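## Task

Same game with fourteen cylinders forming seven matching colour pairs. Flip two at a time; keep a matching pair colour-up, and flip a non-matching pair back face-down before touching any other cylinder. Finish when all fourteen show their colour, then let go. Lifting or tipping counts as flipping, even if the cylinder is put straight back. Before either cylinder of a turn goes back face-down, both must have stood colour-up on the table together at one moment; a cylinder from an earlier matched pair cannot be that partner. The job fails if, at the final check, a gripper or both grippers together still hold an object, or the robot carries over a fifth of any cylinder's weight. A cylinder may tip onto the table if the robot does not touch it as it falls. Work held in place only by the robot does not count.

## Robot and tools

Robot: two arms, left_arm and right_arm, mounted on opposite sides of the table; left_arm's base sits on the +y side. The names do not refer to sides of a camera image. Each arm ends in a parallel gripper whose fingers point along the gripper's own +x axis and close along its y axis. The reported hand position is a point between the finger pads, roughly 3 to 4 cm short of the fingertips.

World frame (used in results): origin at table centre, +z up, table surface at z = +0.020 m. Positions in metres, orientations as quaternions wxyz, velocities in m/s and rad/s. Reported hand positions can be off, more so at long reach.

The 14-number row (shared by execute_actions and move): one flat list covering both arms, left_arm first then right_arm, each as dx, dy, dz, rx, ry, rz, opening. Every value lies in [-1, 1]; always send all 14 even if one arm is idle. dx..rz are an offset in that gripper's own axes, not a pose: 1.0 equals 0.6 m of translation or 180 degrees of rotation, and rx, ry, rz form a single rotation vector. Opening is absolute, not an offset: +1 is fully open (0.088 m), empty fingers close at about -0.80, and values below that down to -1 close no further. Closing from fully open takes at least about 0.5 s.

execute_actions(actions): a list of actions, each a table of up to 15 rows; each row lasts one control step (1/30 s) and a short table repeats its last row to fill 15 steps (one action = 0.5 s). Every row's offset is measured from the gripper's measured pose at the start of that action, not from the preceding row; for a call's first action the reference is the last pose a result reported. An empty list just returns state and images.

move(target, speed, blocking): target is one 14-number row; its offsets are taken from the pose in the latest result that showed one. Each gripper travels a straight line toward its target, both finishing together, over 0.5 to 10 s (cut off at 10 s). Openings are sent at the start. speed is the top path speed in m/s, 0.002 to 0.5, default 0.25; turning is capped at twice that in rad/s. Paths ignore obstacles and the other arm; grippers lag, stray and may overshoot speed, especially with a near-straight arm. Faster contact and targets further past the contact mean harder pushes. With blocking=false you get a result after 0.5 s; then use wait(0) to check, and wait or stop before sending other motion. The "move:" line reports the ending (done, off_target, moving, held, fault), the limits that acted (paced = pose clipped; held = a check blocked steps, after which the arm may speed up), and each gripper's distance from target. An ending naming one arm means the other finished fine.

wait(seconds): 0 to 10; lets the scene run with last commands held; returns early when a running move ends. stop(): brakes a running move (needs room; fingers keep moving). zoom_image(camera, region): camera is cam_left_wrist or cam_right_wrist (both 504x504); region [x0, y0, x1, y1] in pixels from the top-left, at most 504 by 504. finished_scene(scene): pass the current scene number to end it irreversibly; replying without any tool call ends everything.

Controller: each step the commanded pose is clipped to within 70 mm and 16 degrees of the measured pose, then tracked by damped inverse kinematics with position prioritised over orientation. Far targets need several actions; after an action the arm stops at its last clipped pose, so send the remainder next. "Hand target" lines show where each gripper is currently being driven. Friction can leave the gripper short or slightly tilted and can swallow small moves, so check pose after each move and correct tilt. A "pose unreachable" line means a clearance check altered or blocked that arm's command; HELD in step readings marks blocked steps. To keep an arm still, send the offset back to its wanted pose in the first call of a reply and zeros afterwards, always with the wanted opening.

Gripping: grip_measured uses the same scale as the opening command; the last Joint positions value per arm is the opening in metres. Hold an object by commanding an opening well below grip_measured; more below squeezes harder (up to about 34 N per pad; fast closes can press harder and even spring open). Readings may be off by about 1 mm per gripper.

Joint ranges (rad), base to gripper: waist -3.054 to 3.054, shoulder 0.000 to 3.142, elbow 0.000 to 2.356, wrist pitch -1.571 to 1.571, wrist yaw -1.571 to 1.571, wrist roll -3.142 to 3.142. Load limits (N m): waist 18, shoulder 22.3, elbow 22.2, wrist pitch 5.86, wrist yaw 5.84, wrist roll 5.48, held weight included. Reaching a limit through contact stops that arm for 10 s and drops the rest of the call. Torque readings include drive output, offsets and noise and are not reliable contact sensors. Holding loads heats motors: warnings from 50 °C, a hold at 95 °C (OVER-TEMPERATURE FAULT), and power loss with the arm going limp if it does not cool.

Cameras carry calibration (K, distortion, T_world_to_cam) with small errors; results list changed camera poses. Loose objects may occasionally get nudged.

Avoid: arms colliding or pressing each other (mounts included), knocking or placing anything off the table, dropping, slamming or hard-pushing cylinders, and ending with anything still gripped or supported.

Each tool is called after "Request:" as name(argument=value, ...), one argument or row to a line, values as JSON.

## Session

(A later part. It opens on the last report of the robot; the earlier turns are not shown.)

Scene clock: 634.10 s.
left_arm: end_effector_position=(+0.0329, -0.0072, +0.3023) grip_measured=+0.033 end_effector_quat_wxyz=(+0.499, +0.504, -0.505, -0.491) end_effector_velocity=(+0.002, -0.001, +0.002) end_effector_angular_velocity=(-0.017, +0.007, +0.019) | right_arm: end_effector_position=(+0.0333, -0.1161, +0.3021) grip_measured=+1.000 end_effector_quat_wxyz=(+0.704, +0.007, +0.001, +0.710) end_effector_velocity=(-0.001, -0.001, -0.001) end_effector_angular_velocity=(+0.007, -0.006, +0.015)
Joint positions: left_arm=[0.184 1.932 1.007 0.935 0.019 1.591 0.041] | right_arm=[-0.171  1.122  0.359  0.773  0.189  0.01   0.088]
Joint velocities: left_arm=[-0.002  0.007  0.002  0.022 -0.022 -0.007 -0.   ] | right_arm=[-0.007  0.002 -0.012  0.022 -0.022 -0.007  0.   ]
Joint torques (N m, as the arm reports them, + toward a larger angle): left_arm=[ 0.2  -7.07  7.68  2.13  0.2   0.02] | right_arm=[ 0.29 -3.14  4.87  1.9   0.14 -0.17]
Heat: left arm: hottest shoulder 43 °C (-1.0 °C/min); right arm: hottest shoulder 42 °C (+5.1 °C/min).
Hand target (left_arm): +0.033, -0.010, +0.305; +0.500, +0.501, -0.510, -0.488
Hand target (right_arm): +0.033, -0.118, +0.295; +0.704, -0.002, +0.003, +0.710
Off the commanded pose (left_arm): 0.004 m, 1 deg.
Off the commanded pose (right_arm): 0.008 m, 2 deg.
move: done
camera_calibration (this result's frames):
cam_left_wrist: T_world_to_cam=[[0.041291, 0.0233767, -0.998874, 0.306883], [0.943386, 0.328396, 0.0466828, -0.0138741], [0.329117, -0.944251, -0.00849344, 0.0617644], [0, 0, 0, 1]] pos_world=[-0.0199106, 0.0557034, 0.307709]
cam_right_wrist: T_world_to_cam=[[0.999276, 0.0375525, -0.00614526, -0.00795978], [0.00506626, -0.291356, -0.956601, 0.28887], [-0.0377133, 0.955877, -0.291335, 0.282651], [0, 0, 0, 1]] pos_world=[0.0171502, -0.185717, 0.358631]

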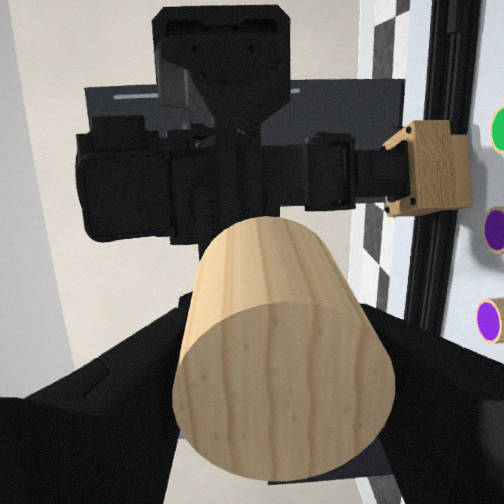

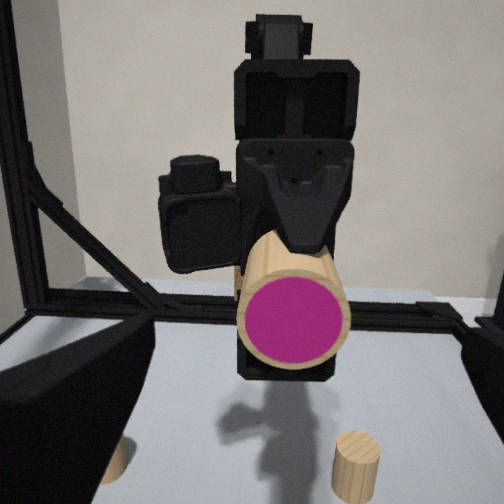

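Request:
move(
  target=[0,0,0,0,0,0,-0.3,0.0947,0.004,-0.005,-0.004,0.002,0,1],
  speed=0.13,
)

Scene clock: 636.20 s.
left_arm: end_effector_position=(+0.0329, -0.0074, +0.3021) grip_measured=+0.033 end_effector_quat_wxyz=(+0.499, +0.504, -0.505, -0.491) end_effector_velocity=(+0.002, +0.000, -0.004) end_effector_angular_velocity=(+0.012, +0.023, +0.019) | right_arm: end_effector_position=(+0.0302, -0.0627, +0.2981) grip_measured=+1.000 end_effector_quat_wxyz=(+0.704, +0.002, +0.002, +0.710) end_effector_velocity=(+0.001, +0.002, +0.002) end_effector_angular_velocity=(+0.007, -0.006, -0.000)
Joint positions: left_arm=[0.184 1.933 1.007 0.936 0.019 1.591 0.041] | right_arm=[-0.201  1.397  0.52   0.878  0.159  0.005  0.088]
Joint velocities: left_arm=[-0.002  0.002 -0.002 -0.007 -0.022 -0.022 -0.   ] | right_arm=[-0.007  0.007  0.007  0.007 -0.007 -0.007  0.   ]
Joint torques (N m, as the arm reports them, + toward a larger angle): left_arm=[-0.04 -7.71  6.28  1.71 -0.03 -0.03] | right_arm=[-0.1  -4.17  7.51  1.99 -0.13 -0.2 ]
Heat: left arm: hottest shoulder 43 °C (-1.0 °C/min); right arm: hottest shoulder 41 °C (+4.1 °C/min).
Hand target (left_arm): +0.033, -0.007, +0.302; +0.499, +0.505, -0.505, -0.491
Hand target (right_arm): +0.030, -0.059, +0.300; +0.704, +0.001, -0.002, +0.710
Off the commanded pose (left_arm): 0.000 m, 0 deg.
Off the commanded pose (right_arm): 0.004 m, 0 deg.
move: done
camera_calibration (this result's frames):
cam_left_wrist: T_world_to_cam=[[0.041291, 0.0233767, -0.998874, 0.306631], [0.943386, 0.328396, 0.0466828, -0.0138135], [0.329117, -0.944251, -0.00849344, 0.0616092], [0, 0, 0, 1]] pos_world=[-0.0199063, 0.0555428, 0.307453]
cam_right_wrist: T_world_to_cam=[[0.999311, 0.037121, 0.000330494, -0.00884087], [0.0114688, -0.300253, -0.953791, 0.2991], [-0.0353064, 0.953137, -0.300472, 0.232768], [0, 0, 0, 1]] pos_world=[0.0136226, -0.131725, 0.355222]

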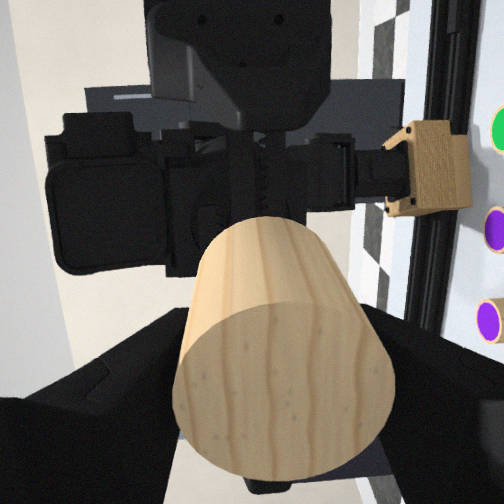

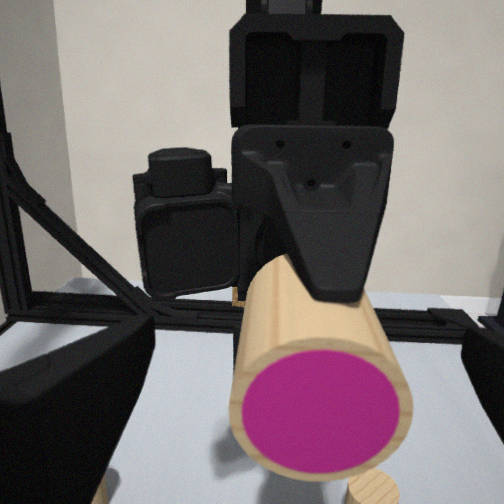

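Request:
execute_actions(
  actions=[
    [[0,0,0,0,0,0,-0.3,0,0,0,0,0,0,-0.3]],
    [[0,0,0,0,0,0,-0.3,0,0,0,0,0,0,-0.3]],
    [[0,0,0,0,0,0,1,0,0,0,0,0,0,-0.3]],
  ],
)

Request:
move(
  target=[-0.18,0.02,0,-0.003,0,0,1,0,0,0,0,0,0,-0.3],
)

Request:
move(
  target=[-0.1,0,0,0,0,0,1,0.096,-0.15,-0.22,0,0.503,0,-0.3],
  speed=0.3,
)

Scene clock: 640.67 s.
left_arm: end_effector_position=(+0.0327, -0.0074, +0.3021) grip_measured=+1.000 end_effector_quat_wxyz=(+0.499, +0.504, -0.506, -0.491) end_effector_velocity=(-0.003, +0.001, +0.002) end_effector_angular_velocity=(-0.007, +0.007, -0.000) | right_arm: end_effector_position=(+0.0305, -0.0623, +0.2980) grip_measured=+0.025 end_effector_quat_wxyz=(+0.705, +0.001, +0.002, +0.710) end_effector_velocity=(-0.000, -0.001, +0.001) end_effector_angular_velocity=(+0.007, -0.006, +0.005)
Joint positions: left_arm=[0.183 1.933 1.007 0.936 0.02  1.59  0.088] | right_arm=[-0.202  1.399  0.521  0.878  0.16   0.004  0.04 ]
Joint velocities: left_arm=[-0.007 -0.002 -0.002  0.007 -0.007 -0.007  0.   ] | right_arm=[-0.002 -0.002 -0.002  0.007 -0.007 -0.007 -0.   ]
Joint torques (N m, as the arm reports them, + toward a larger angle): left_arm=[-0.1  -7.64  6.17  1.75  0.02 -0.03] | right_arm=[ 0.08 -5.36  6.16  1.85  0.01 -0.01]
Heat: left arm: hottest shoulder 44 °C (+0.0 °C/min); right arm: hottest shoulder 40 °C (+4.0 °C/min).
Hand target (left_arm): +0.033, -0.007, +0.302; +0.499, +0.504, -0.506, -0.491
Hand target (right_arm): +0.030, -0.062, +0.298; +0.705, +0.001, +0.002, +0.710
Off the commanded pose (left_arm): 0.000 m, 0 deg.
Off the commanded pose (right_arm): 0.000 m, 0 deg.
Step readings (end_effector_position; steps 1 to 15: 1st action; 16 to 30: 2nd action; 31 to 45: 3rd action):
0: left_arm (+0.0329, -0.0074, +0.3021) | right_arm (+0.0303, -0.0623, +0.2980)
1: left_arm (+0.0329, -0.0074, +0.3021) | right_arm (+0.0303, -0.0623, +0.2980)
2: left_arm (+0.0329, -0.0074, +0.3021) | right_arm (+0.0303, -0.0623, +0.2980)
4: left_arm (+0.0329, -0.0074, +0.3021) | right_arm (+0.0303, -0.0623, +0.2980)
8: left_arm (+0.0329, -0.0074, +0.3021) | right_arm (+0.0303, -0.0623, +0.2980)
15: left_arm (+0.0327, -0.0074, +0.3021) | right_arm (+0.0305, -0.0623, +0.2980)
16: left_arm (+0.0327, -0.0074, +0.3021) | right_arm (+0.0305, -0.0623, +0.2980)
17: left_arm (+0.0327, -0.0074, +0.3021) | right_arm (+0.0305, -0.0623, +0.2980)
19: left_arm (+0.0327, -0.0074, +0.3021) | right_arm (+0.0305, -0.0623, +0.2980)
23: left_arm (+0.0327, -0.0074, +0.3021) | right_arm (+0.0305, -0.0623, +0.2980)
30: left_arm (+0.0327, -0.0074, +0.3021) | right_arm (+0.0305, -0.0623, +0.2980)
31: left_arm (+0.0327, -0.0074, +0.3021) | right_arm (+0.0305, -0.0623, +0.2980)
32: left_arm (+0.0327, -0.0074, +0.3021) | right_arm (+0.0305, -0.0623, +0.2980)
34: left_arm (+0.0327, -0.0074, +0.3021) | right_arm (+0.0305, -0.0623, +0.2980)
38: left_arm (+0.0327, -0.0074, +0.3021) | right_arm (+0.0305, -0.0623, +0.2980)
45: end_effector_position above
camera_calibration (this result's frames):
cam_left_wrist: T_world_to_cam=[[0.0409314, 0.0233427, -0.998889, 0.306657], [0.943655, 0.327673, 0.0463253, -0.0134744], [0.32839, -0.944503, -0.0086153, 0.0617486], [0, 0, 0, 1]] pos_world=[-0.0201144, 0.0555787, 0.307473]
cam_right_wrist: T_world_to_cam=[[0.999352, 0.0359776, 0.000761464, -0.00935533], [0.0115493, -0.300622, -0.953673, 0.29906], [-0.034082, 0.953064, -0.300843, 0.23247], [0, 0, 0, 1]] pos_world=[0.0138184, -0.131318, 0.35515]

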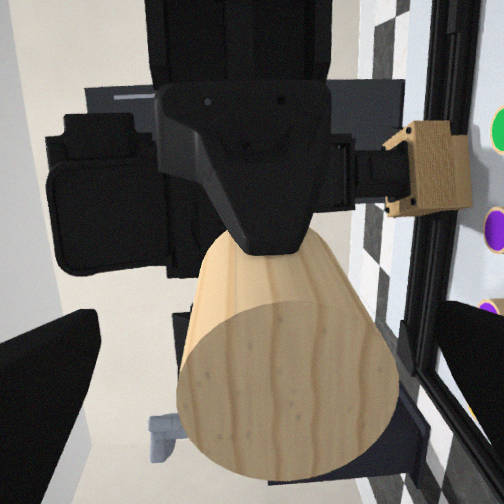

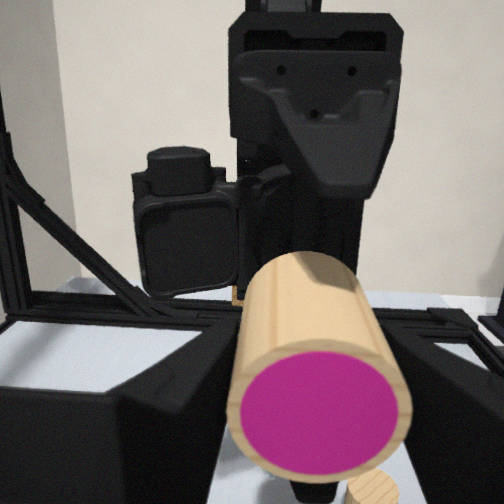

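Scene clock: 641.70 s.
left_arm: end_effector_position=(+0.0307, +0.0983, +0.3122) grip_measured=+1.000 end_effector_quat_wxyz=(+0.500, +0.504, -0.503, -0.493) end_effector_velocity=(+0.002, +0.003, +0.002) end_effector_angular_velocity=(-0.003, +0.007, +0.010) | right_arm: end_effector_position=(+0.0305, -0.0623, +0.2980) grip_measured=+0.025 end_effector_quat_wxyz=(+0.705, +0.001, +0.002, +0.710) end_effector_velocity=(-0.000, -0.001, -0.002) end_effector_angular_velocity=(-0.007, -0.023, +0.005)
Joint positions: left_arm=[0.185 1.546 0.586 0.968 0.02  1.584 0.088] | right_arm=[-0.202  1.399  0.521  0.878  0.16   0.004  0.04 ]
Joint velocities: left_arm=[ 0.002 -0.017 -0.007 -0.007 -0.007 -0.007  0.   ] | right_arm=[-0.002 -0.002 -0.002 -0.007 -0.007 -0.022 -0.   ]
Joint torques (N m, as the arm reports them, + toward a larger angle): left_arm=[ 0.13 -5.99  5.58  1.56  0.14 -0.13] | right_arm=[ 0.05 -5.37  6.15  1.84  0.    0.  ]
Heat: left arm: hottest shoulder 44 °C (+0.0 °C/min); right arm: hottest shoulder 40 °C (+4.0 °C/min).
Hand target (left_arm): +0.031, +0.101, +0.313; +0.501, +0.502, -0.503, -0.494
Hand target (right_arm): +0.030, -0.062, +0.298; +0.705, +0.001, +0.002, +0.710
Off the commanded pose (left_arm): 0.003 m, 0 deg.
Off the commanded pose (right_arm): 0.000 m, 0 deg.
move: done
camera_calibration (this result's frames):
cam_left_wrist: T_world_to_cam=[[0.0351184, 0.0252756, -0.999063, 0.31445], [0.943297, 0.329346, 0.0414904, -0.0453447], [0.330086, -0.943871, -0.0122764, 0.163299], [0, 0, 0, 1]] pos_world=[-0.0221721, 0.161119, 0.318042]
cam_right_wrist: T_world_to_cam=[[0.999352, 0.0359776, 0.000761464, -0.00935533], [0.0115493, -0.300622, -0.953673, 0.29906], [-0.034082, 0.953064, -0.300843, 0.23247], [0, 0, 0, 1]] pos_world=[0.0138184, -0.131318, 0.35515]

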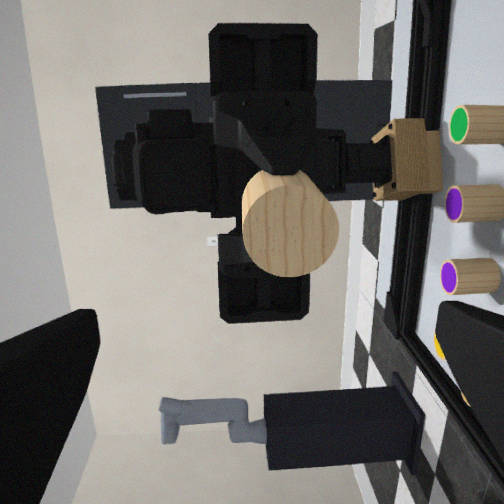

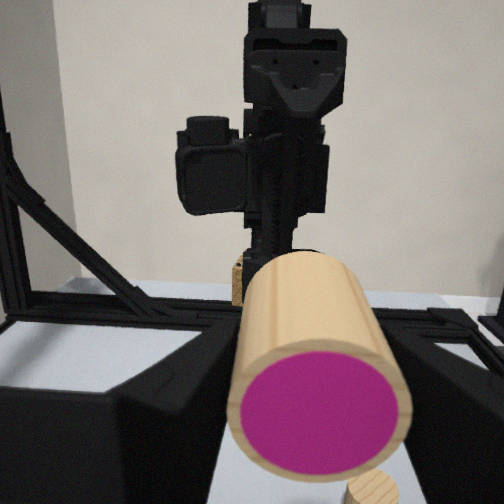

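Scene clock: 644.97 s.
left_arm: end_effector_position=(+0.0296, +0.1563, +0.3124) grip_measured=+1.000 end_effector_quat_wxyz=(+0.501, +0.504, -0.503, -0.492) end_effector_velocity=(+0.000, +0.001, +0.003) end_effector_angular_velocity=(-0.012, +0.007, +0.005) | right_arm: end_effector_position=(+0.1190, -0.0051, +0.1709) grip_measured=+0.025 end_effector_quat_wxyz=(+0.502, -0.500, +0.500, +0.498) end_effector_velocity=(+0.002, -0.003, -0.000) end_effector_angular_velocity=(-0.016, +0.009, -0.029)
Joint positions: left_arm=[0.187 1.29  0.383 0.916 0.02  1.584 0.088] | right_arm=[-0.471  2.319  2.108 -1.359  0.004 -0.098  0.04 ]
Joint velocities: left_arm=[-0.002 -0.007 -0.002  0.007 -0.007 -0.007  0.   ] | right_arm=[-0.007  0.007  0.012 -0.022 -0.007  0.022 -0.   ]
Joint torques (N m, as the arm reports them, + toward a larger angle): left_arm=[ 0.17 -4.33  5.58  1.59  0.09 -0.03] | right_arm=[-0.13 -9.72  7.16 -0.11  0.1  -0.2 ]
Heat: left arm: hottest shoulder 43 °C (-1.0 °C/min); right arm: hottest shoulder 40 °C (+3.0 °C/min).
Hand target (left_arm): +0.030, +0.158, +0.312; +0.500, +0.504, -0.503, -0.493
Hand target (right_arm): +0.121, -0.004, +0.166; +0.499, -0.504, +0.501, +0.496
Off the commanded pose (left_arm): 0.002 m, 0 deg.
Off the commanded pose (right_arm): 0.005 m, 1 deg.
move: done
camera_calibration (this result's frames):
cam_left_wrist: T_world_to_cam=[[0.0351024, 0.0245673, -0.999082, 0.313348], [0.942793, 0.330816, 0.0412595, -0.0635933], [0.331526, -0.943375, -0.0115494, 0.218101], [0, 0, 0, 1]] pos_world=[-0.02335, 0.21909, 0.318203]
cam_right_wrist: T_world_to_cam=[[0.999696, 0.000162566, -0.0246677, -0.0956669], [0.00756226, -0.953851, 0.300186, -0.023186], [-0.0234805, -0.300281, -0.953562, 0.24655], [0, 0, 0, 1]] pos_world=[0.101602, 0.0519336, 0.2397]

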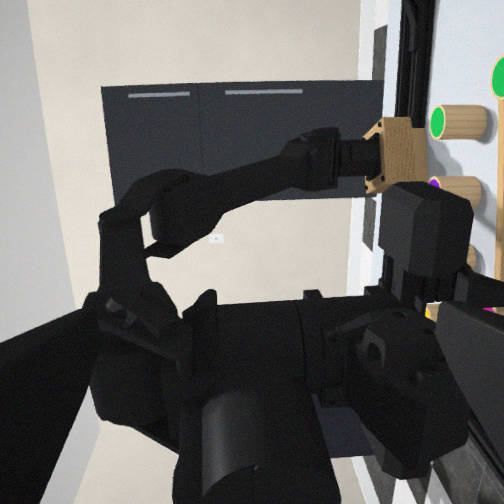

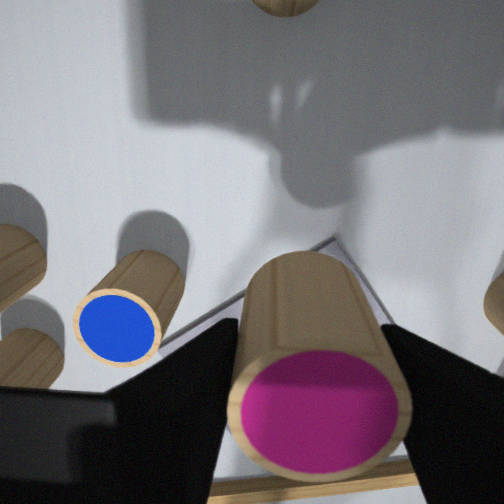

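Request:
move(
  target=[0,0,0,0,0,0,1,0.03,0.055,0.018,0,0,0,-0.3],
  speed=0.15,
)

Scene clock: 648.43 s.
left_arm: end_effector_position=(+0.0296, +0.1564, +0.3124) grip_measured=+1.000 end_effector_quat_wxyz=(+0.501, +0.504, -0.503, -0.492) end_effector_velocity=(+0.000, +0.001, -0.004) end_effector_angular_velocity=(+0.012, -0.007, +0.005) | right_arm: end_effector_position=(+0.0857, +0.0048, +0.1587) grip_measured=+0.025 end_effector_quat_wxyz=(+0.503, -0.499, +0.496, +0.502) end_effector_velocity=(-0.000, -0.005, +0.000) end_effector_angular_velocity=(-0.022, +0.008, -0.010)
Joint positions: left_arm=[0.187 1.29  0.382 0.916 0.02  1.584 0.088] | right_arm=[-0.396  2.347  2.109 -1.322  0.004 -0.031  0.04 ]
Joint velocities: left_arm=[-0.002 -0.002 -0.007 -0.007 -0.007  0.007  0.   ] | right_arm=[-0.002 -0.002 -0.002 -0.022 -0.007  0.007  0.   ]
Joint torques (N m, as the arm reports them, + toward a larger angle): left_arm=[ 0.06 -3.36  6.52  1.76  0.   -0.03] | right_arm=[ -0.01 -10.37   6.04   0.29  -0.05   0.16]
Heat: left arm: hottest shoulder 43 °C (+0.0 °C/min); right arm: hottest shoulder 41 °C (+4.0 °C/min).
Hand target (left_arm): +0.030, +0.156, +0.312; +0.501, +0.504, -0.503, -0.492
Hand target (right_arm): +0.086, +0.005, +0.153; +0.502, -0.500, +0.500, +0.498
Off the commanded pose (left_arm): 0.000 m, 0 deg.
Off the commanded pose (right_arm): 0.006 m, 1 deg.
move: done
camera_calibration (this result's frames):
cam_left_wrist: T_world_to_cam=[[0.0351024, 0.0245673, -0.999082, 0.313318], [0.942793, 0.330816, 0.0412595, -0.0636214], [0.331526, -0.943375, -0.0115494, 0.218193], [0, 0, 0, 1]] pos_world=[-0.0233529, 0.219187, 0.318175]
cam_right_wrist: T_world_to_cam=[[0.999672, 0.00804057, -0.0243348, -0.0627538], [0.0147657, -0.95678, 0.290439, -0.00884074], [-0.0209478, -0.290703, -0.956584, 0.237409], [0, 0, 0, 1]] pos_world=[0.0678369, 0.0610616, 0.228143]

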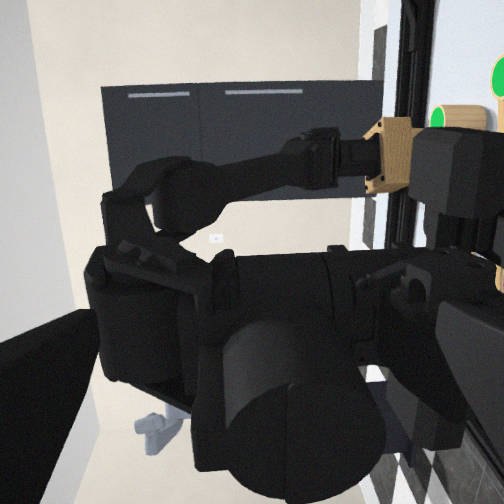

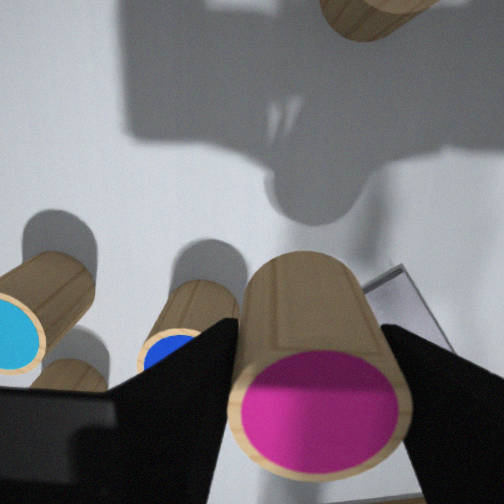

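Request:
move(
  target=[0,0,0,0,0,0,1,0.136,0,-0.005,0,0.006,0,-0.3],
  speed=0.09,
)

Scene clock: 651.17 s.
left_arm: end_effector_position=(+0.0296, +0.1564, +0.3124) grip_measured=+1.000 end_effector_quat_wxyz=(+0.501, +0.504, -0.503, -0.492) end_effector_velocity=(+0.000, +0.001, -0.002) end_effector_angular_velocity=(+0.007, +0.022, +0.005) | right_arm: end_effector_position=(+0.0858, +0.0068, +0.0901) grip_measured=+0.024 end_effector_quat_wxyz=(+0.505, -0.497, +0.493, +0.504) end_effector_velocity=(-0.002, +0.001, +0.000) end_effector_angular_velocity=(+0.007, +0.007, +0.025)
Joint positions: left_arm=[0.187 1.29  0.382 0.916 0.02  1.584 0.088] | right_arm=[-0.396  2.388  1.905 -1.069  0.004 -0.03   0.04 ]
Joint velocities: left_arm=[-0.002 -0.002 -0.002 -0.007 -0.007 -0.022  0.   ] | right_arm=[ 0.002 -0.002 -0.002  0.007 -0.007 -0.022 -0.001]
Joint torques (N m, as the arm reports them, + toward a larger angle): left_arm=[-0.03 -3.52  6.27  1.72  0.   -0.04] | right_arm=[ 0.01 -9.79  3.92  0.72  0.02 -0.04]
Heat: left arm: hottest shoulder 42 °C (-1.0 °C/min); right arm: hottest shoulder 41 °C (+3.0 °C/min).
Hand target (left_arm): +0.030, +0.156, +0.312; +0.501, +0.504, -0.503, -0.492
Hand target (right_arm): +0.086, +0.002, +0.077; +0.499, -0.504, +0.500, +0.498
Off the commanded pose (left_arm): 0.000 m, 0 deg.
Off the commanded pose (right_arm): 0.014 m, 2 deg.
move: off_target (right_arm)
camera_calibration (this result's frames):
cam_left_wrist: T_world_to_cam=[[0.0351024, 0.0245673, -0.999082, 0.313318], [0.942793, 0.330816, 0.0412595, -0.0636214], [0.331526, -0.943375, -0.0115494, 0.218193], [0, 0, 0, 1]] pos_world=[-0.0233529, 0.219187, 0.318175]
cam_right_wrist: T_world_to_cam=[[0.99968, 0.00786221, -0.0240386, -0.0645222], [0.0143345, -0.959188, 0.282404, 0.0137683], [-0.0208372, -0.282658, -0.958994, 0.172454], [0, 0, 0, 1]] pos_world=[0.0678976, 0.0624591, 0.159943]

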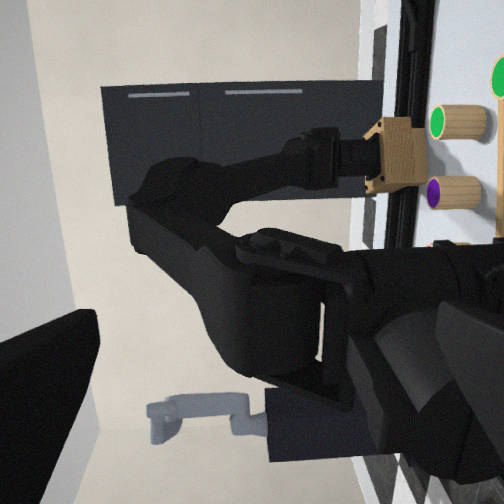

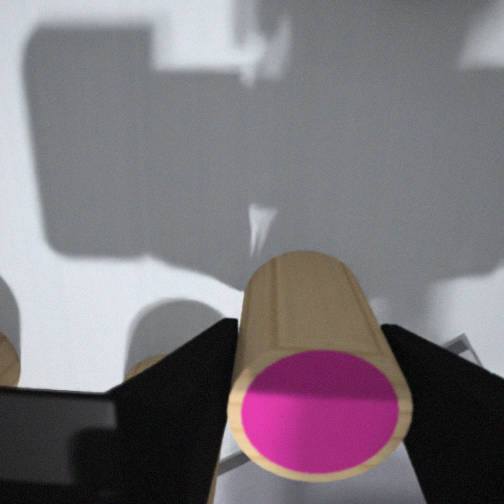

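Request:
execute_actions(
  actions=[
    [[0,0,0,0,0,0,1,0,0,0,0,0,0,0.3]],
  ],
)

Request:
wait(
  seconds=2,
)

Request:
execute_actions(
  actions=[
    [[0,0,0,0,0,0,1,0,0,0,0,0,0,-0.3]],
    [[0,0,0,0,0,0,1,0,0,0,0,0,0,-0.3]],
  ],
)

Request:
move(
  target=[0,0,0,0,0,0,1,-0.13,0,0,0,0,0,-0.3],
  speed=0.2,
)

Request:
move(
  target=[0.187,-0.012,-0.004,0,0,0,1,-0.222,0.092,-0.113,0,-0.498,0,-0.3],
  speed=0.3,
)

Scene clock: 656.90 s.
left_arm: end_effector_position=(+0.0296, +0.1564, +0.3124) grip_measured=+1.000 end_effector_quat_wxyz=(+0.501, +0.504, -0.503, -0.492) end_effector_velocity=(+0.000, +0.001, -0.002) end_effector_angular_velocity=(+0.002, +0.007, +0.005) | right_arm: end_effector_position=(+0.0858, +0.0069, +0.0899) grip_measured=+0.295 end_effector_quat_wxyz=(+0.506, -0.497, +0.493, +0.504) end_effector_velocity=(+0.000, +0.001, +0.000) end_effector_angular_velocity=(+0.007, +0.007, +0.005)
Joint positions: left_arm=[0.187 1.29  0.382 0.916 0.02  1.584 0.088] | right_arm=[-0.396  2.388  1.905 -1.068  0.004 -0.03   0.053]
Joint velocities: left_arm=[-0.002  0.002 -0.007  0.007 -0.007 -0.007  0.   ] | right_arm=[-0.002 -0.002 -0.002  0.007 -0.007 -0.007  0.002]
Joint torques (N m, as the arm reports them, + toward a larger angle): left_arm=[-0.15 -3.53  6.51  1.77  0.03 -0.07] | right_arm=[  0.04 -11.92   5.67  -0.01  -0.02  -0.03]
Heat: left arm: hottest shoulder 42 °C (+0.0 °C/min); right arm: hottest shoulder 42 °C (+2.0 °C/min).
Hand target (left_arm): +0.030, +0.156, +0.312; +0.501, +0.504, -0.503, -0.492
Hand target (right_arm): +0.086, +0.007, +0.090; +0.505, -0.497, +0.493, +0.504
Off the commanded pose (left_arm): 0.000 m, 0 deg.
Off the commanded pose (right_arm): 0.000 m, 0 deg.
Step readings (end_effector_position):
0: left_arm (+0.0296, +0.1564, +0.3124) | right_arm (+0.0858, +0.0069, +0.0897)
1: left_arm (+0.0296, +0.1564, +0.3124) | right_arm (+0.0858, +0.0069, +0.0897)
2: left_arm (+0.0296, +0.1564, +0.3124) | right_arm (+0.0858, +0.0069, +0.0897)
4: left_arm (+0.0296, +0.1564, +0.3124) | right_arm (+0.0858, +0.0070, +0.0897)
8: left_arm (+0.0296, +0.1564, +0.3124) | right_arm (+0.0858, +0.0071, +0.0899)
15: end_effector_position above
camera_calibration (this result's frames):
cam_left_wrist: T_world_to_cam=[[0.0351024, 0.0245673, -0.999082, 0.313318], [0.942793, 0.330816, 0.0412595, -0.0636214], [0.331526, -0.943375, -0.0115494, 0.218193], [0, 0, 0, 1]] pos_world=[-0.0233529, 0.219187, 0.318175]
cam_right_wrist: T_world_to_cam=[[0.999681, 0.00788053, -0.0240112, -0.0645335], [0.0143285, -0.959404, 0.281673, 0.014003], [-0.0208167, -0.281927, -0.95921, 0.172324], [0, 0, 0, 1]] pos_world=[0.0678995, 0.0625259, 0.159801]

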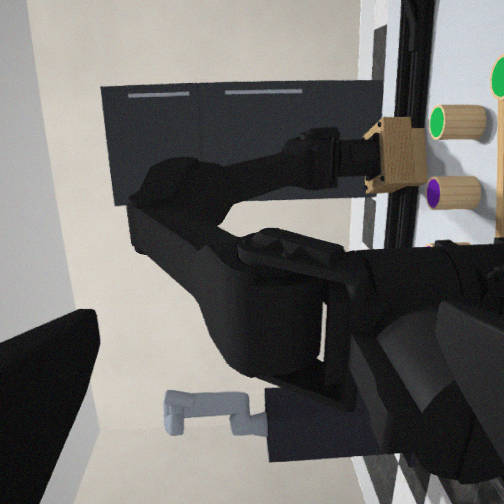

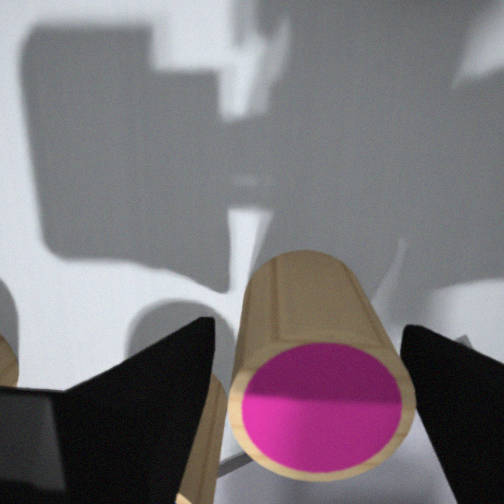

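Scene clock: 658.90 s.
left_arm: end_effector_position=(+0.0296, +0.1564, +0.3123) grip_measured=+1.000 end_effector_quat_wxyz=(+0.501, +0.504, -0.503, -0.492) end_effector_velocity=(+0.000, -0.000, +0.000) end_effector_angular_velocity=(+0.002, +0.007, +0.005) | right_arm: end_effector_position=(+0.0858, +0.0069, +0.0899) grip_measured=+0.300 end_effector_quat_wxyz=(+0.506, -0.497, +0.493, +0.504) end_effector_velocity=(+0.002, -0.002, +0.003) end_effector_angular_velocity=(-0.003, -0.007, -0.010)
Joint positions: left_arm=[0.187 1.29  0.382 0.916 0.02  1.584 0.088] | right_arm=[-0.396  2.388  1.905 -1.068  0.004 -0.03   0.054]
Joint velocities: left_arm=[-0.002 -0.002  0.002 -0.007 -0.007 -0.007  0.   ] | right_arm=[-0.002 -0.007 -0.002 -0.007  0.007  0.007 -0.   ]
Joint torques (N m, as the arm reports them, + toward a larger angle): left_arm=[-0.06 -3.56  6.4   1.76  0.   -0.05] | right_arm=[  0.07 -11.94   5.62  -0.01  -0.01  -0.02]
Heat: left arm: hottest shoulder 41 °C (-1.0 °C/min); right arm: hottest shoulder 43 °C (+2.0 °C/min).
Hand target (left_arm): +0.030, +0.156, +0.312; +0.501, +0.504, -0.503, -0.492
Hand target (right_arm): +0.086, +0.007, +0.090; +0.505, -0.497, +0.493, +0.504
Off the commanded pose (left_arm): 0.000 m, 0 deg.
Off the commanded pose (right_arm): 0.000 m, 0 deg.
wait: 2.00 s; at rest by 0.17 s
camera_calibration (this result's frames):
cam_left_wrist: T_world_to_cam=[[0.0350911, 0.0249482, -0.999073, 0.313126], [0.942793, 0.3308, 0.0413749, -0.0636382], [0.331526, -0.943371, -0.0119129, 0.218268], [0, 0, 0, 1]] pos_world=[-0.0233517, 0.219147, 0.318069]
cam_right_wrist: T_world_to_cam=[[0.999681, 0.00788053, -0.0240112, -0.0645335], [0.0143285, -0.959404, 0.281673, 0.014003], [-0.0208167, -0.281927, -0.95921, 0.172324], [0, 0, 0, 1]] pos_world=[0.0678995, 0.0625259, 0.159801]

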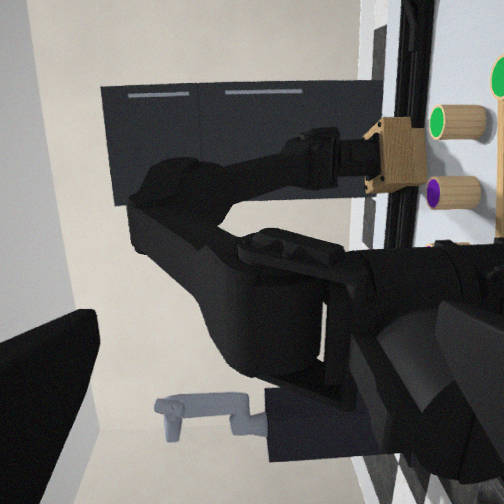

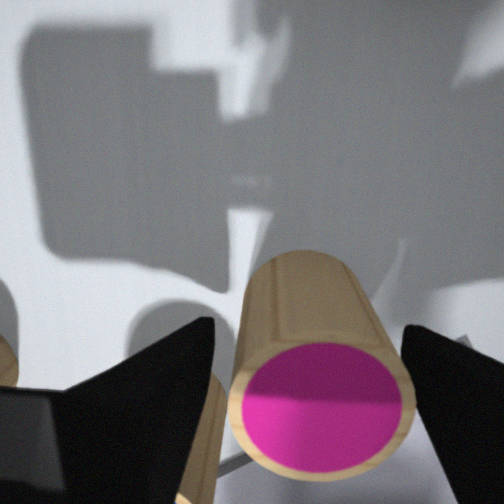

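Scene clock: 659.90 s.
left_arm: end_effector_position=(+0.0296, +0.1564, +0.3123) grip_measured=+1.000 end_effector_quat_wxyz=(+0.501, +0.504, -0.503, -0.492) end_effector_velocity=(-0.002, +0.001, -0.000) end_effector_angular_velocity=(+0.002, +0.007, -0.010) | right_arm: end_effector_position=(+0.0861, +0.0068, +0.0899) grip_measured=+0.024 end_effector_quat_wxyz=(+0.506, -0.497, +0.493, +0.504) end_effector_velocity=(-0.000, -0.003, -0.001) end_effector_angular_velocity=(-0.012, +0.008, +0.005)
Joint positions: left_arm=[0.187 1.29  0.382 0.916 0.02  1.584 0.088] | right_arm=[-0.397  2.388  1.905 -1.068  0.005 -0.03   0.04 ]
Joint velocities: left_arm=[-0.002 -0.007 -0.002 -0.007  0.007 -0.007  0.   ] | right_arm=[-0.002 -0.002 -0.007 -0.007 -0.007 -0.007 -0.   ]
Joint torques (N m, as the arm reports them, + toward a larger angle): left_arm=[ 0.   -3.43  6.23  1.75 -0.01 -0.04] | right_arm=[  0.04 -11.91   5.6    0.13   0.     0.  ]
Heat: left arm: hottest shoulder 41 °C (-1.0 °C/min); right arm: hottest shoulder 43 °C (+2.0 °C/min).
Hand target (left_arm): +0.030, +0.156, +0.312; +0.501, +0.504, -0.503, -0.492
Hand target (right_arm): +0.086, +0.007, +0.090; +0.506, -0.497, +0.493, +0.504
Off the commanded pose (left_arm): 0.000 m, 0 deg.
Off the commanded pose (right_arm): 0.000 m, 0 deg.
Step readings (end_effector_position; steps 1 to 15: 1st action; 16 to 30: 2nd action):
0: left_arm (+0.0296, +0.1564, +0.3123) | right_arm (+0.0858, +0.0069, +0.0899)
1: left_arm (+0.0296, +0.1564, +0.3123) | right_arm (+0.0858, +0.0069, +0.0899)
2: left_arm (+0.0296, +0.1564, +0.3123) | right_arm (+0.0858, +0.0069, +0.0899)
4: left_arm (+0.0296, +0.1564, +0.3123) | right_arm (+0.0861, +0.0068, +0.0899)
8: left_arm (+0.0296, +0.1564, +0.3123) | right_arm (+0.0861, +0.0068, +0.0899)
15: left_arm (+0.0296, +0.1564, +0.3123) | right_arm (+0.0861, +0.0068, +0.0899)
16: left_arm (+0.0296, +0.1564, +0.3123) | right_arm (+0.0861, +0.0068, +0.0899)
17: left_arm (+0.0296, +0.1564, +0.3123) | right_arm (+0.0861, +0.0068, +0.0899)
19: left_arm (+0.0296, +0.1564, +0.3123) | right_arm (+0.0861, +0.0068, +0.0899)
23: left_arm (+0.0296, +0.1564, +0.3123) | right_arm (+0.0861, +0.0068, +0.0899)
30: end_effector_position above
camera_calibration (this result's frames):
cam_left_wrist: T_world_to_cam=[[0.0350911, 0.0249482, -0.999073, 0.313126], [0.942793, 0.3308, 0.0413749, -0.0636382], [0.331526, -0.943371, -0.0119129, 0.218268], [0, 0, 0, 1]] pos_world=[-0.0233517, 0.219147, 0.318069]
cam_right_wrist: T_world_to_cam=[[0.99971, 0.00746713, -0.0228818, -0.0649797], [0.0136217, -0.959293, 0.282085, 0.0139317], [-0.0198439, -0.282315, -0.959116, 0.172215], [0, 0, 0, 1]] pos_world=[0.0681885, 0.0624687, 0.159757]

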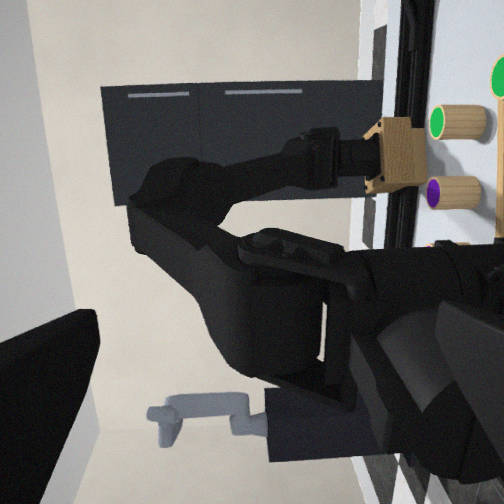

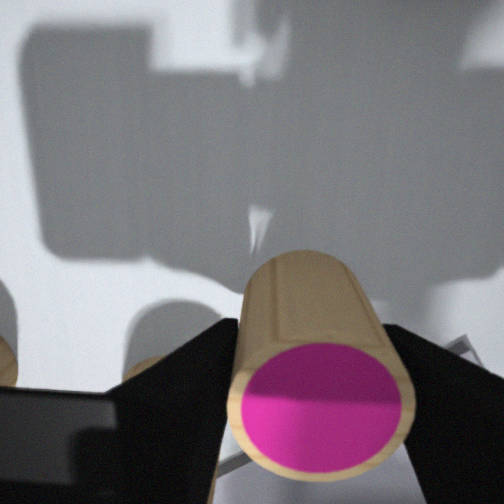

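Scene clock: 660.83 s.
left_arm: end_effector_position=(+0.0296, +0.1564, +0.3123) grip_measured=+1.000 end_effector_quat_wxyz=(+0.501, +0.504, -0.503, -0.492) end_effector_velocity=(+0.002, +0.001, -0.005) end_effector_angular_velocity=(+0.022, +0.008, +0.019) | right_arm: end_effector_position=(+0.0858, +0.0036, +0.1648) grip_measured=+0.025 end_effector_quat_wxyz=(+0.504, -0.499, +0.495, +0.502) end_effector_velocity=(+0.000, -0.000, +0.007) end_effector_angular_velocity=(+0.003, +0.007, +0.020)
Joint positions: left_arm=[0.187 1.29  0.382 0.916 0.02  1.584 0.088] | right_arm=[-0.396  2.341  2.122 -1.341  0.005 -0.03   0.04 ]
Joint velocities: left_arm=[-0.002 -0.002 -0.002 -0.022 -0.022 -0.007  0.   ] | right_arm=[-0.002 -0.002  0.022 -0.022 -0.007 -0.022 -0.   ]
Joint torques (N m, as the arm reports them, + toward a larger angle): left_arm=[ 0.02 -3.45  6.44  1.77  0.   -0.04] | right_arm=[  0.12 -11.81   7.02  -0.09  -0.01   0.  ]
Heat: left arm: hottest shoulder 41 °C (-1.0 °C/min); right arm: hottest shoulder 44 °C (+2.0 °C/min).
Hand target (left_arm): +0.030, +0.156, +0.312; +0.501, +0.504, -0.503, -0.492
Hand target (right_arm): +0.086, +0.006, +0.168; +0.506, -0.497, +0.493, +0.504
Off the commanded pose (left_arm): 0.000 m, 0 deg.
Off the commanded pose (right_arm): 0.003 m, 0 deg.
move: done
camera_calibration (this result's frames):
cam_left_wrist: T_world_to_cam=[[0.0350911, 0.0249482, -0.999073, 0.313126], [0.942793, 0.3308, 0.0413749, -0.0636382], [0.331526, -0.943371, -0.0119129, 0.218268], [0, 0, 0, 1]] pos_world=[-0.0233517, 0.219147, 0.318069]
cam_right_wrist: T_world_to_cam=[[0.999702, 0.00765527, -0.0231819, -0.0629253], [0.0140549, -0.956887, 0.29012, -0.0116514], [-0.0199615, -0.290359, -0.95671, 0.242837], [0, 0, 0, 1]] pos_world=[0.0679177, 0.0598426, 0.234246]

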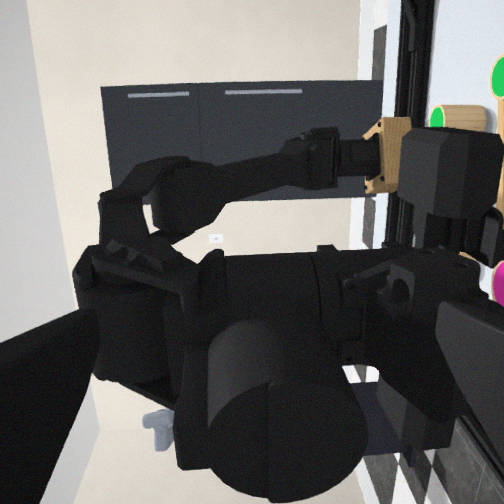

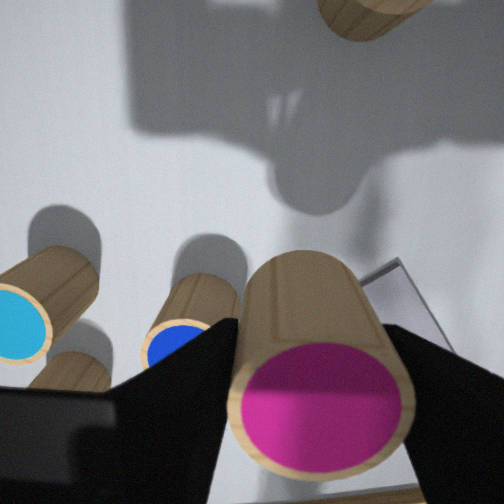

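Scene clock: 663.90 s.
left_arm: end_effector_position=(+0.0330, +0.0469, +0.3054) grip_measured=+1.000 end_effector_quat_wxyz=(+0.501, +0.504, -0.503, -0.492) end_effector_velocity=(+0.004, -0.000, +0.000) end_effector_angular_velocity=(+0.003, -0.007, +0.024) | right_arm: end_effector_position=(+0.0315, -0.0656, +0.3050) grip_measured=+0.024 end_effector_quat_wxyz=(+0.704, +0.012, -0.002, +0.710) end_effector_velocity=(-0.002, -0.000, -0.002) end_effector_angular_velocity=(+0.012, -0.020, +0.019)
Joint positions: left_arm=[0.187 1.751 0.777 0.981 0.02  1.584 0.088] | right_arm=[-0.205  1.375  0.515  0.879  0.154  0.011  0.04 ]
Joint velocities: left_arm=[ 0.002 -0.002  0.002 -0.007 -0.022  0.007  0.   ] | right_arm=[-0.002  0.012 -0.012  0.037 -0.022 -0.022 -0.   ]
Joint torques (N m, as the arm reports them, + toward a larger angle): left_arm=[ 0.26 -5.61  7.23  1.57  0.11 -0.03] | right_arm=[ 0.39 -4.51  4.81  2.14  0.05 -0.19]
Heat: left arm: hottest shoulder 41 °C (-1.0 °C/min); right arm: hottest shoulder 44 °C (+3.0 °C/min).
Hand target (left_arm): +0.034, +0.044, +0.306; +0.501, +0.504, -0.503, -0.492
Hand target (right_arm): +0.031, -0.067, +0.298; +0.704, +0.003, +0.000, +0.710
Off the commanded pose (left_arm): 0.003 m, 0 deg.
Off the commanded pose (right_arm): 0.008 m, 1 deg.
move: done
camera_calibration (this result's frames):
cam_left_wrist: T_world_to_cam=[[0.0350586, 0.0257235, -0.999054, 0.308796], [0.942668, 0.331128, 0.0416058, -0.0304537], [0.331886, -0.943235, -0.0126398, 0.113964], [0, 0, 0, 1]] pos_world=[-0.0199412, 0.109636, 0.311212]
cam_right_wrist: T_world_to_cam=[[0.999214, 0.0387797, -0.00818397, -0.00732189], [0.00308346, -0.281926, -0.959431, 0.307923], [-0.0395137, 0.958652, -0.281824, 0.2325], [0, 0, 0, 1]] pos_world=[0.0155536, -0.135791, 0.360895]

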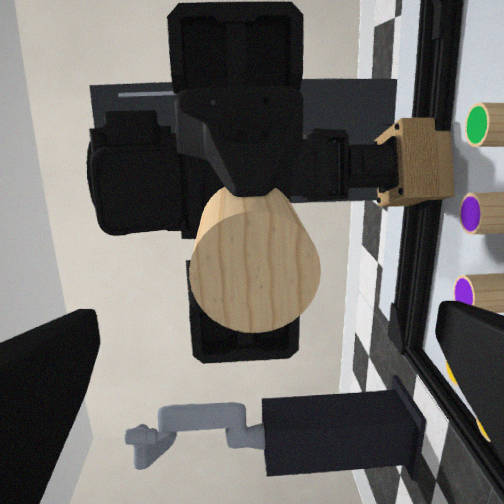

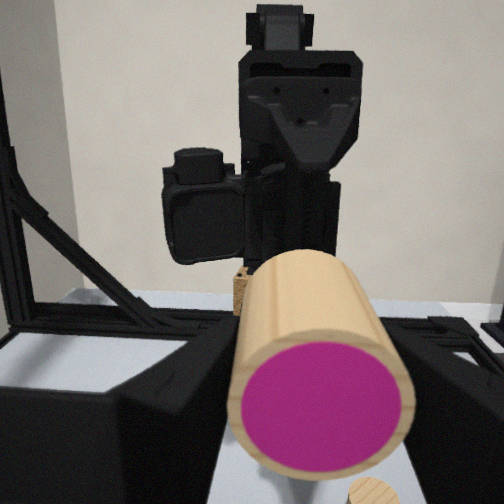

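Request:
move(
  target=[0.0995,0.009,0.001,0,0,0,1,0,0,0,0,0,0,-0.3],
  speed=0.13,
)

Scene clock: 666.63 s.
left_arm: end_effector_position=(+0.0339, -0.0100, +0.3114) grip_measured=+1.000 end_effector_quat_wxyz=(+0.501, +0.504, -0.503, -0.493) end_effector_velocity=(+0.002, -0.002, +0.002) end_effector_angular_velocity=(-0.002, -0.007, +0.020) | right_arm: end_effector_position=(+0.0313, -0.0657, +0.3048) grip_measured=+0.024 end_effector_quat_wxyz=(+0.703, +0.012, -0.002, +0.711) end_effector_velocity=(-0.000, -0.001, +0.001) end_effector_angular_velocity=(+0.007, +0.008, +0.005)
Joint positions: left_arm=[0.185 1.918 1.033 0.892 0.02  1.584 0.088] | right_arm=[-0.205  1.375  0.515  0.88   0.154  0.01   0.04 ]
Joint velocities: left_arm=[-0.002  0.002  0.012 -0.007 -0.022  0.007  0.   ] | right_arm=[-0.002 -0.002 -0.002  0.007 -0.007  0.007 -0.   ]
Joint torques (N m, as the arm reports them, + toward a larger angle): left_arm=[-0.23 -6.75  7.52  1.57 -0.11 -0.05] | right_arm=[ 0.04 -5.29  6.34  1.76  0.    0.  ]
Heat: left arm: hottest shoulder 41 °C (-1.0 °C/min); right arm: hottest shoulder 43 °C (+3.0 °C/min).
Hand target (left_arm): +0.033, -0.013, +0.311; +0.501, +0.504, -0.503, -0.492
Hand target (right_arm): +0.031, -0.066, +0.305; +0.703, +0.012, -0.002, +0.711
Off the commanded pose (left_arm): 0.003 m, 0 deg.
Off the commanded pose (right_arm): 0.000 m, 0 deg.
move: done
camera_calibration (this result's frames):
cam_left_wrist: T_world_to_cam=[[0.0351087, 0.025289, -0.999063, 0.316272], [0.943172, 0.329706, 0.0414904, -0.01271], [0.330446, -0.943745, -0.0122764, 0.0599942], [0, 0, 0, 1]] pos_world=[-0.0189411, 0.0528116, 0.31724]
cam_right_wrist: T_world_to_cam=[[0.999203, 0.0391535, -0.00780274, -0.00727463], [0.00355485, -0.281921, -0.959431, 0.307678], [-0.0397649, 0.958638, -0.281836, 0.232524], [0, 0, 0, 1]] pos_world=[0.0154214, -0.135881, 0.360673]

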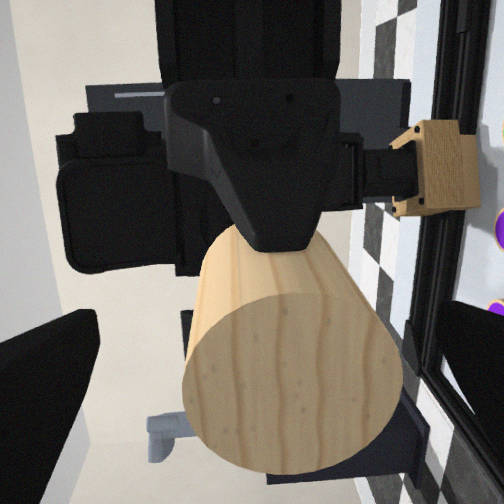

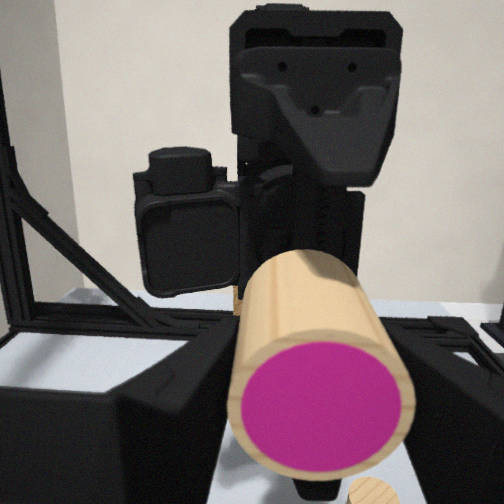

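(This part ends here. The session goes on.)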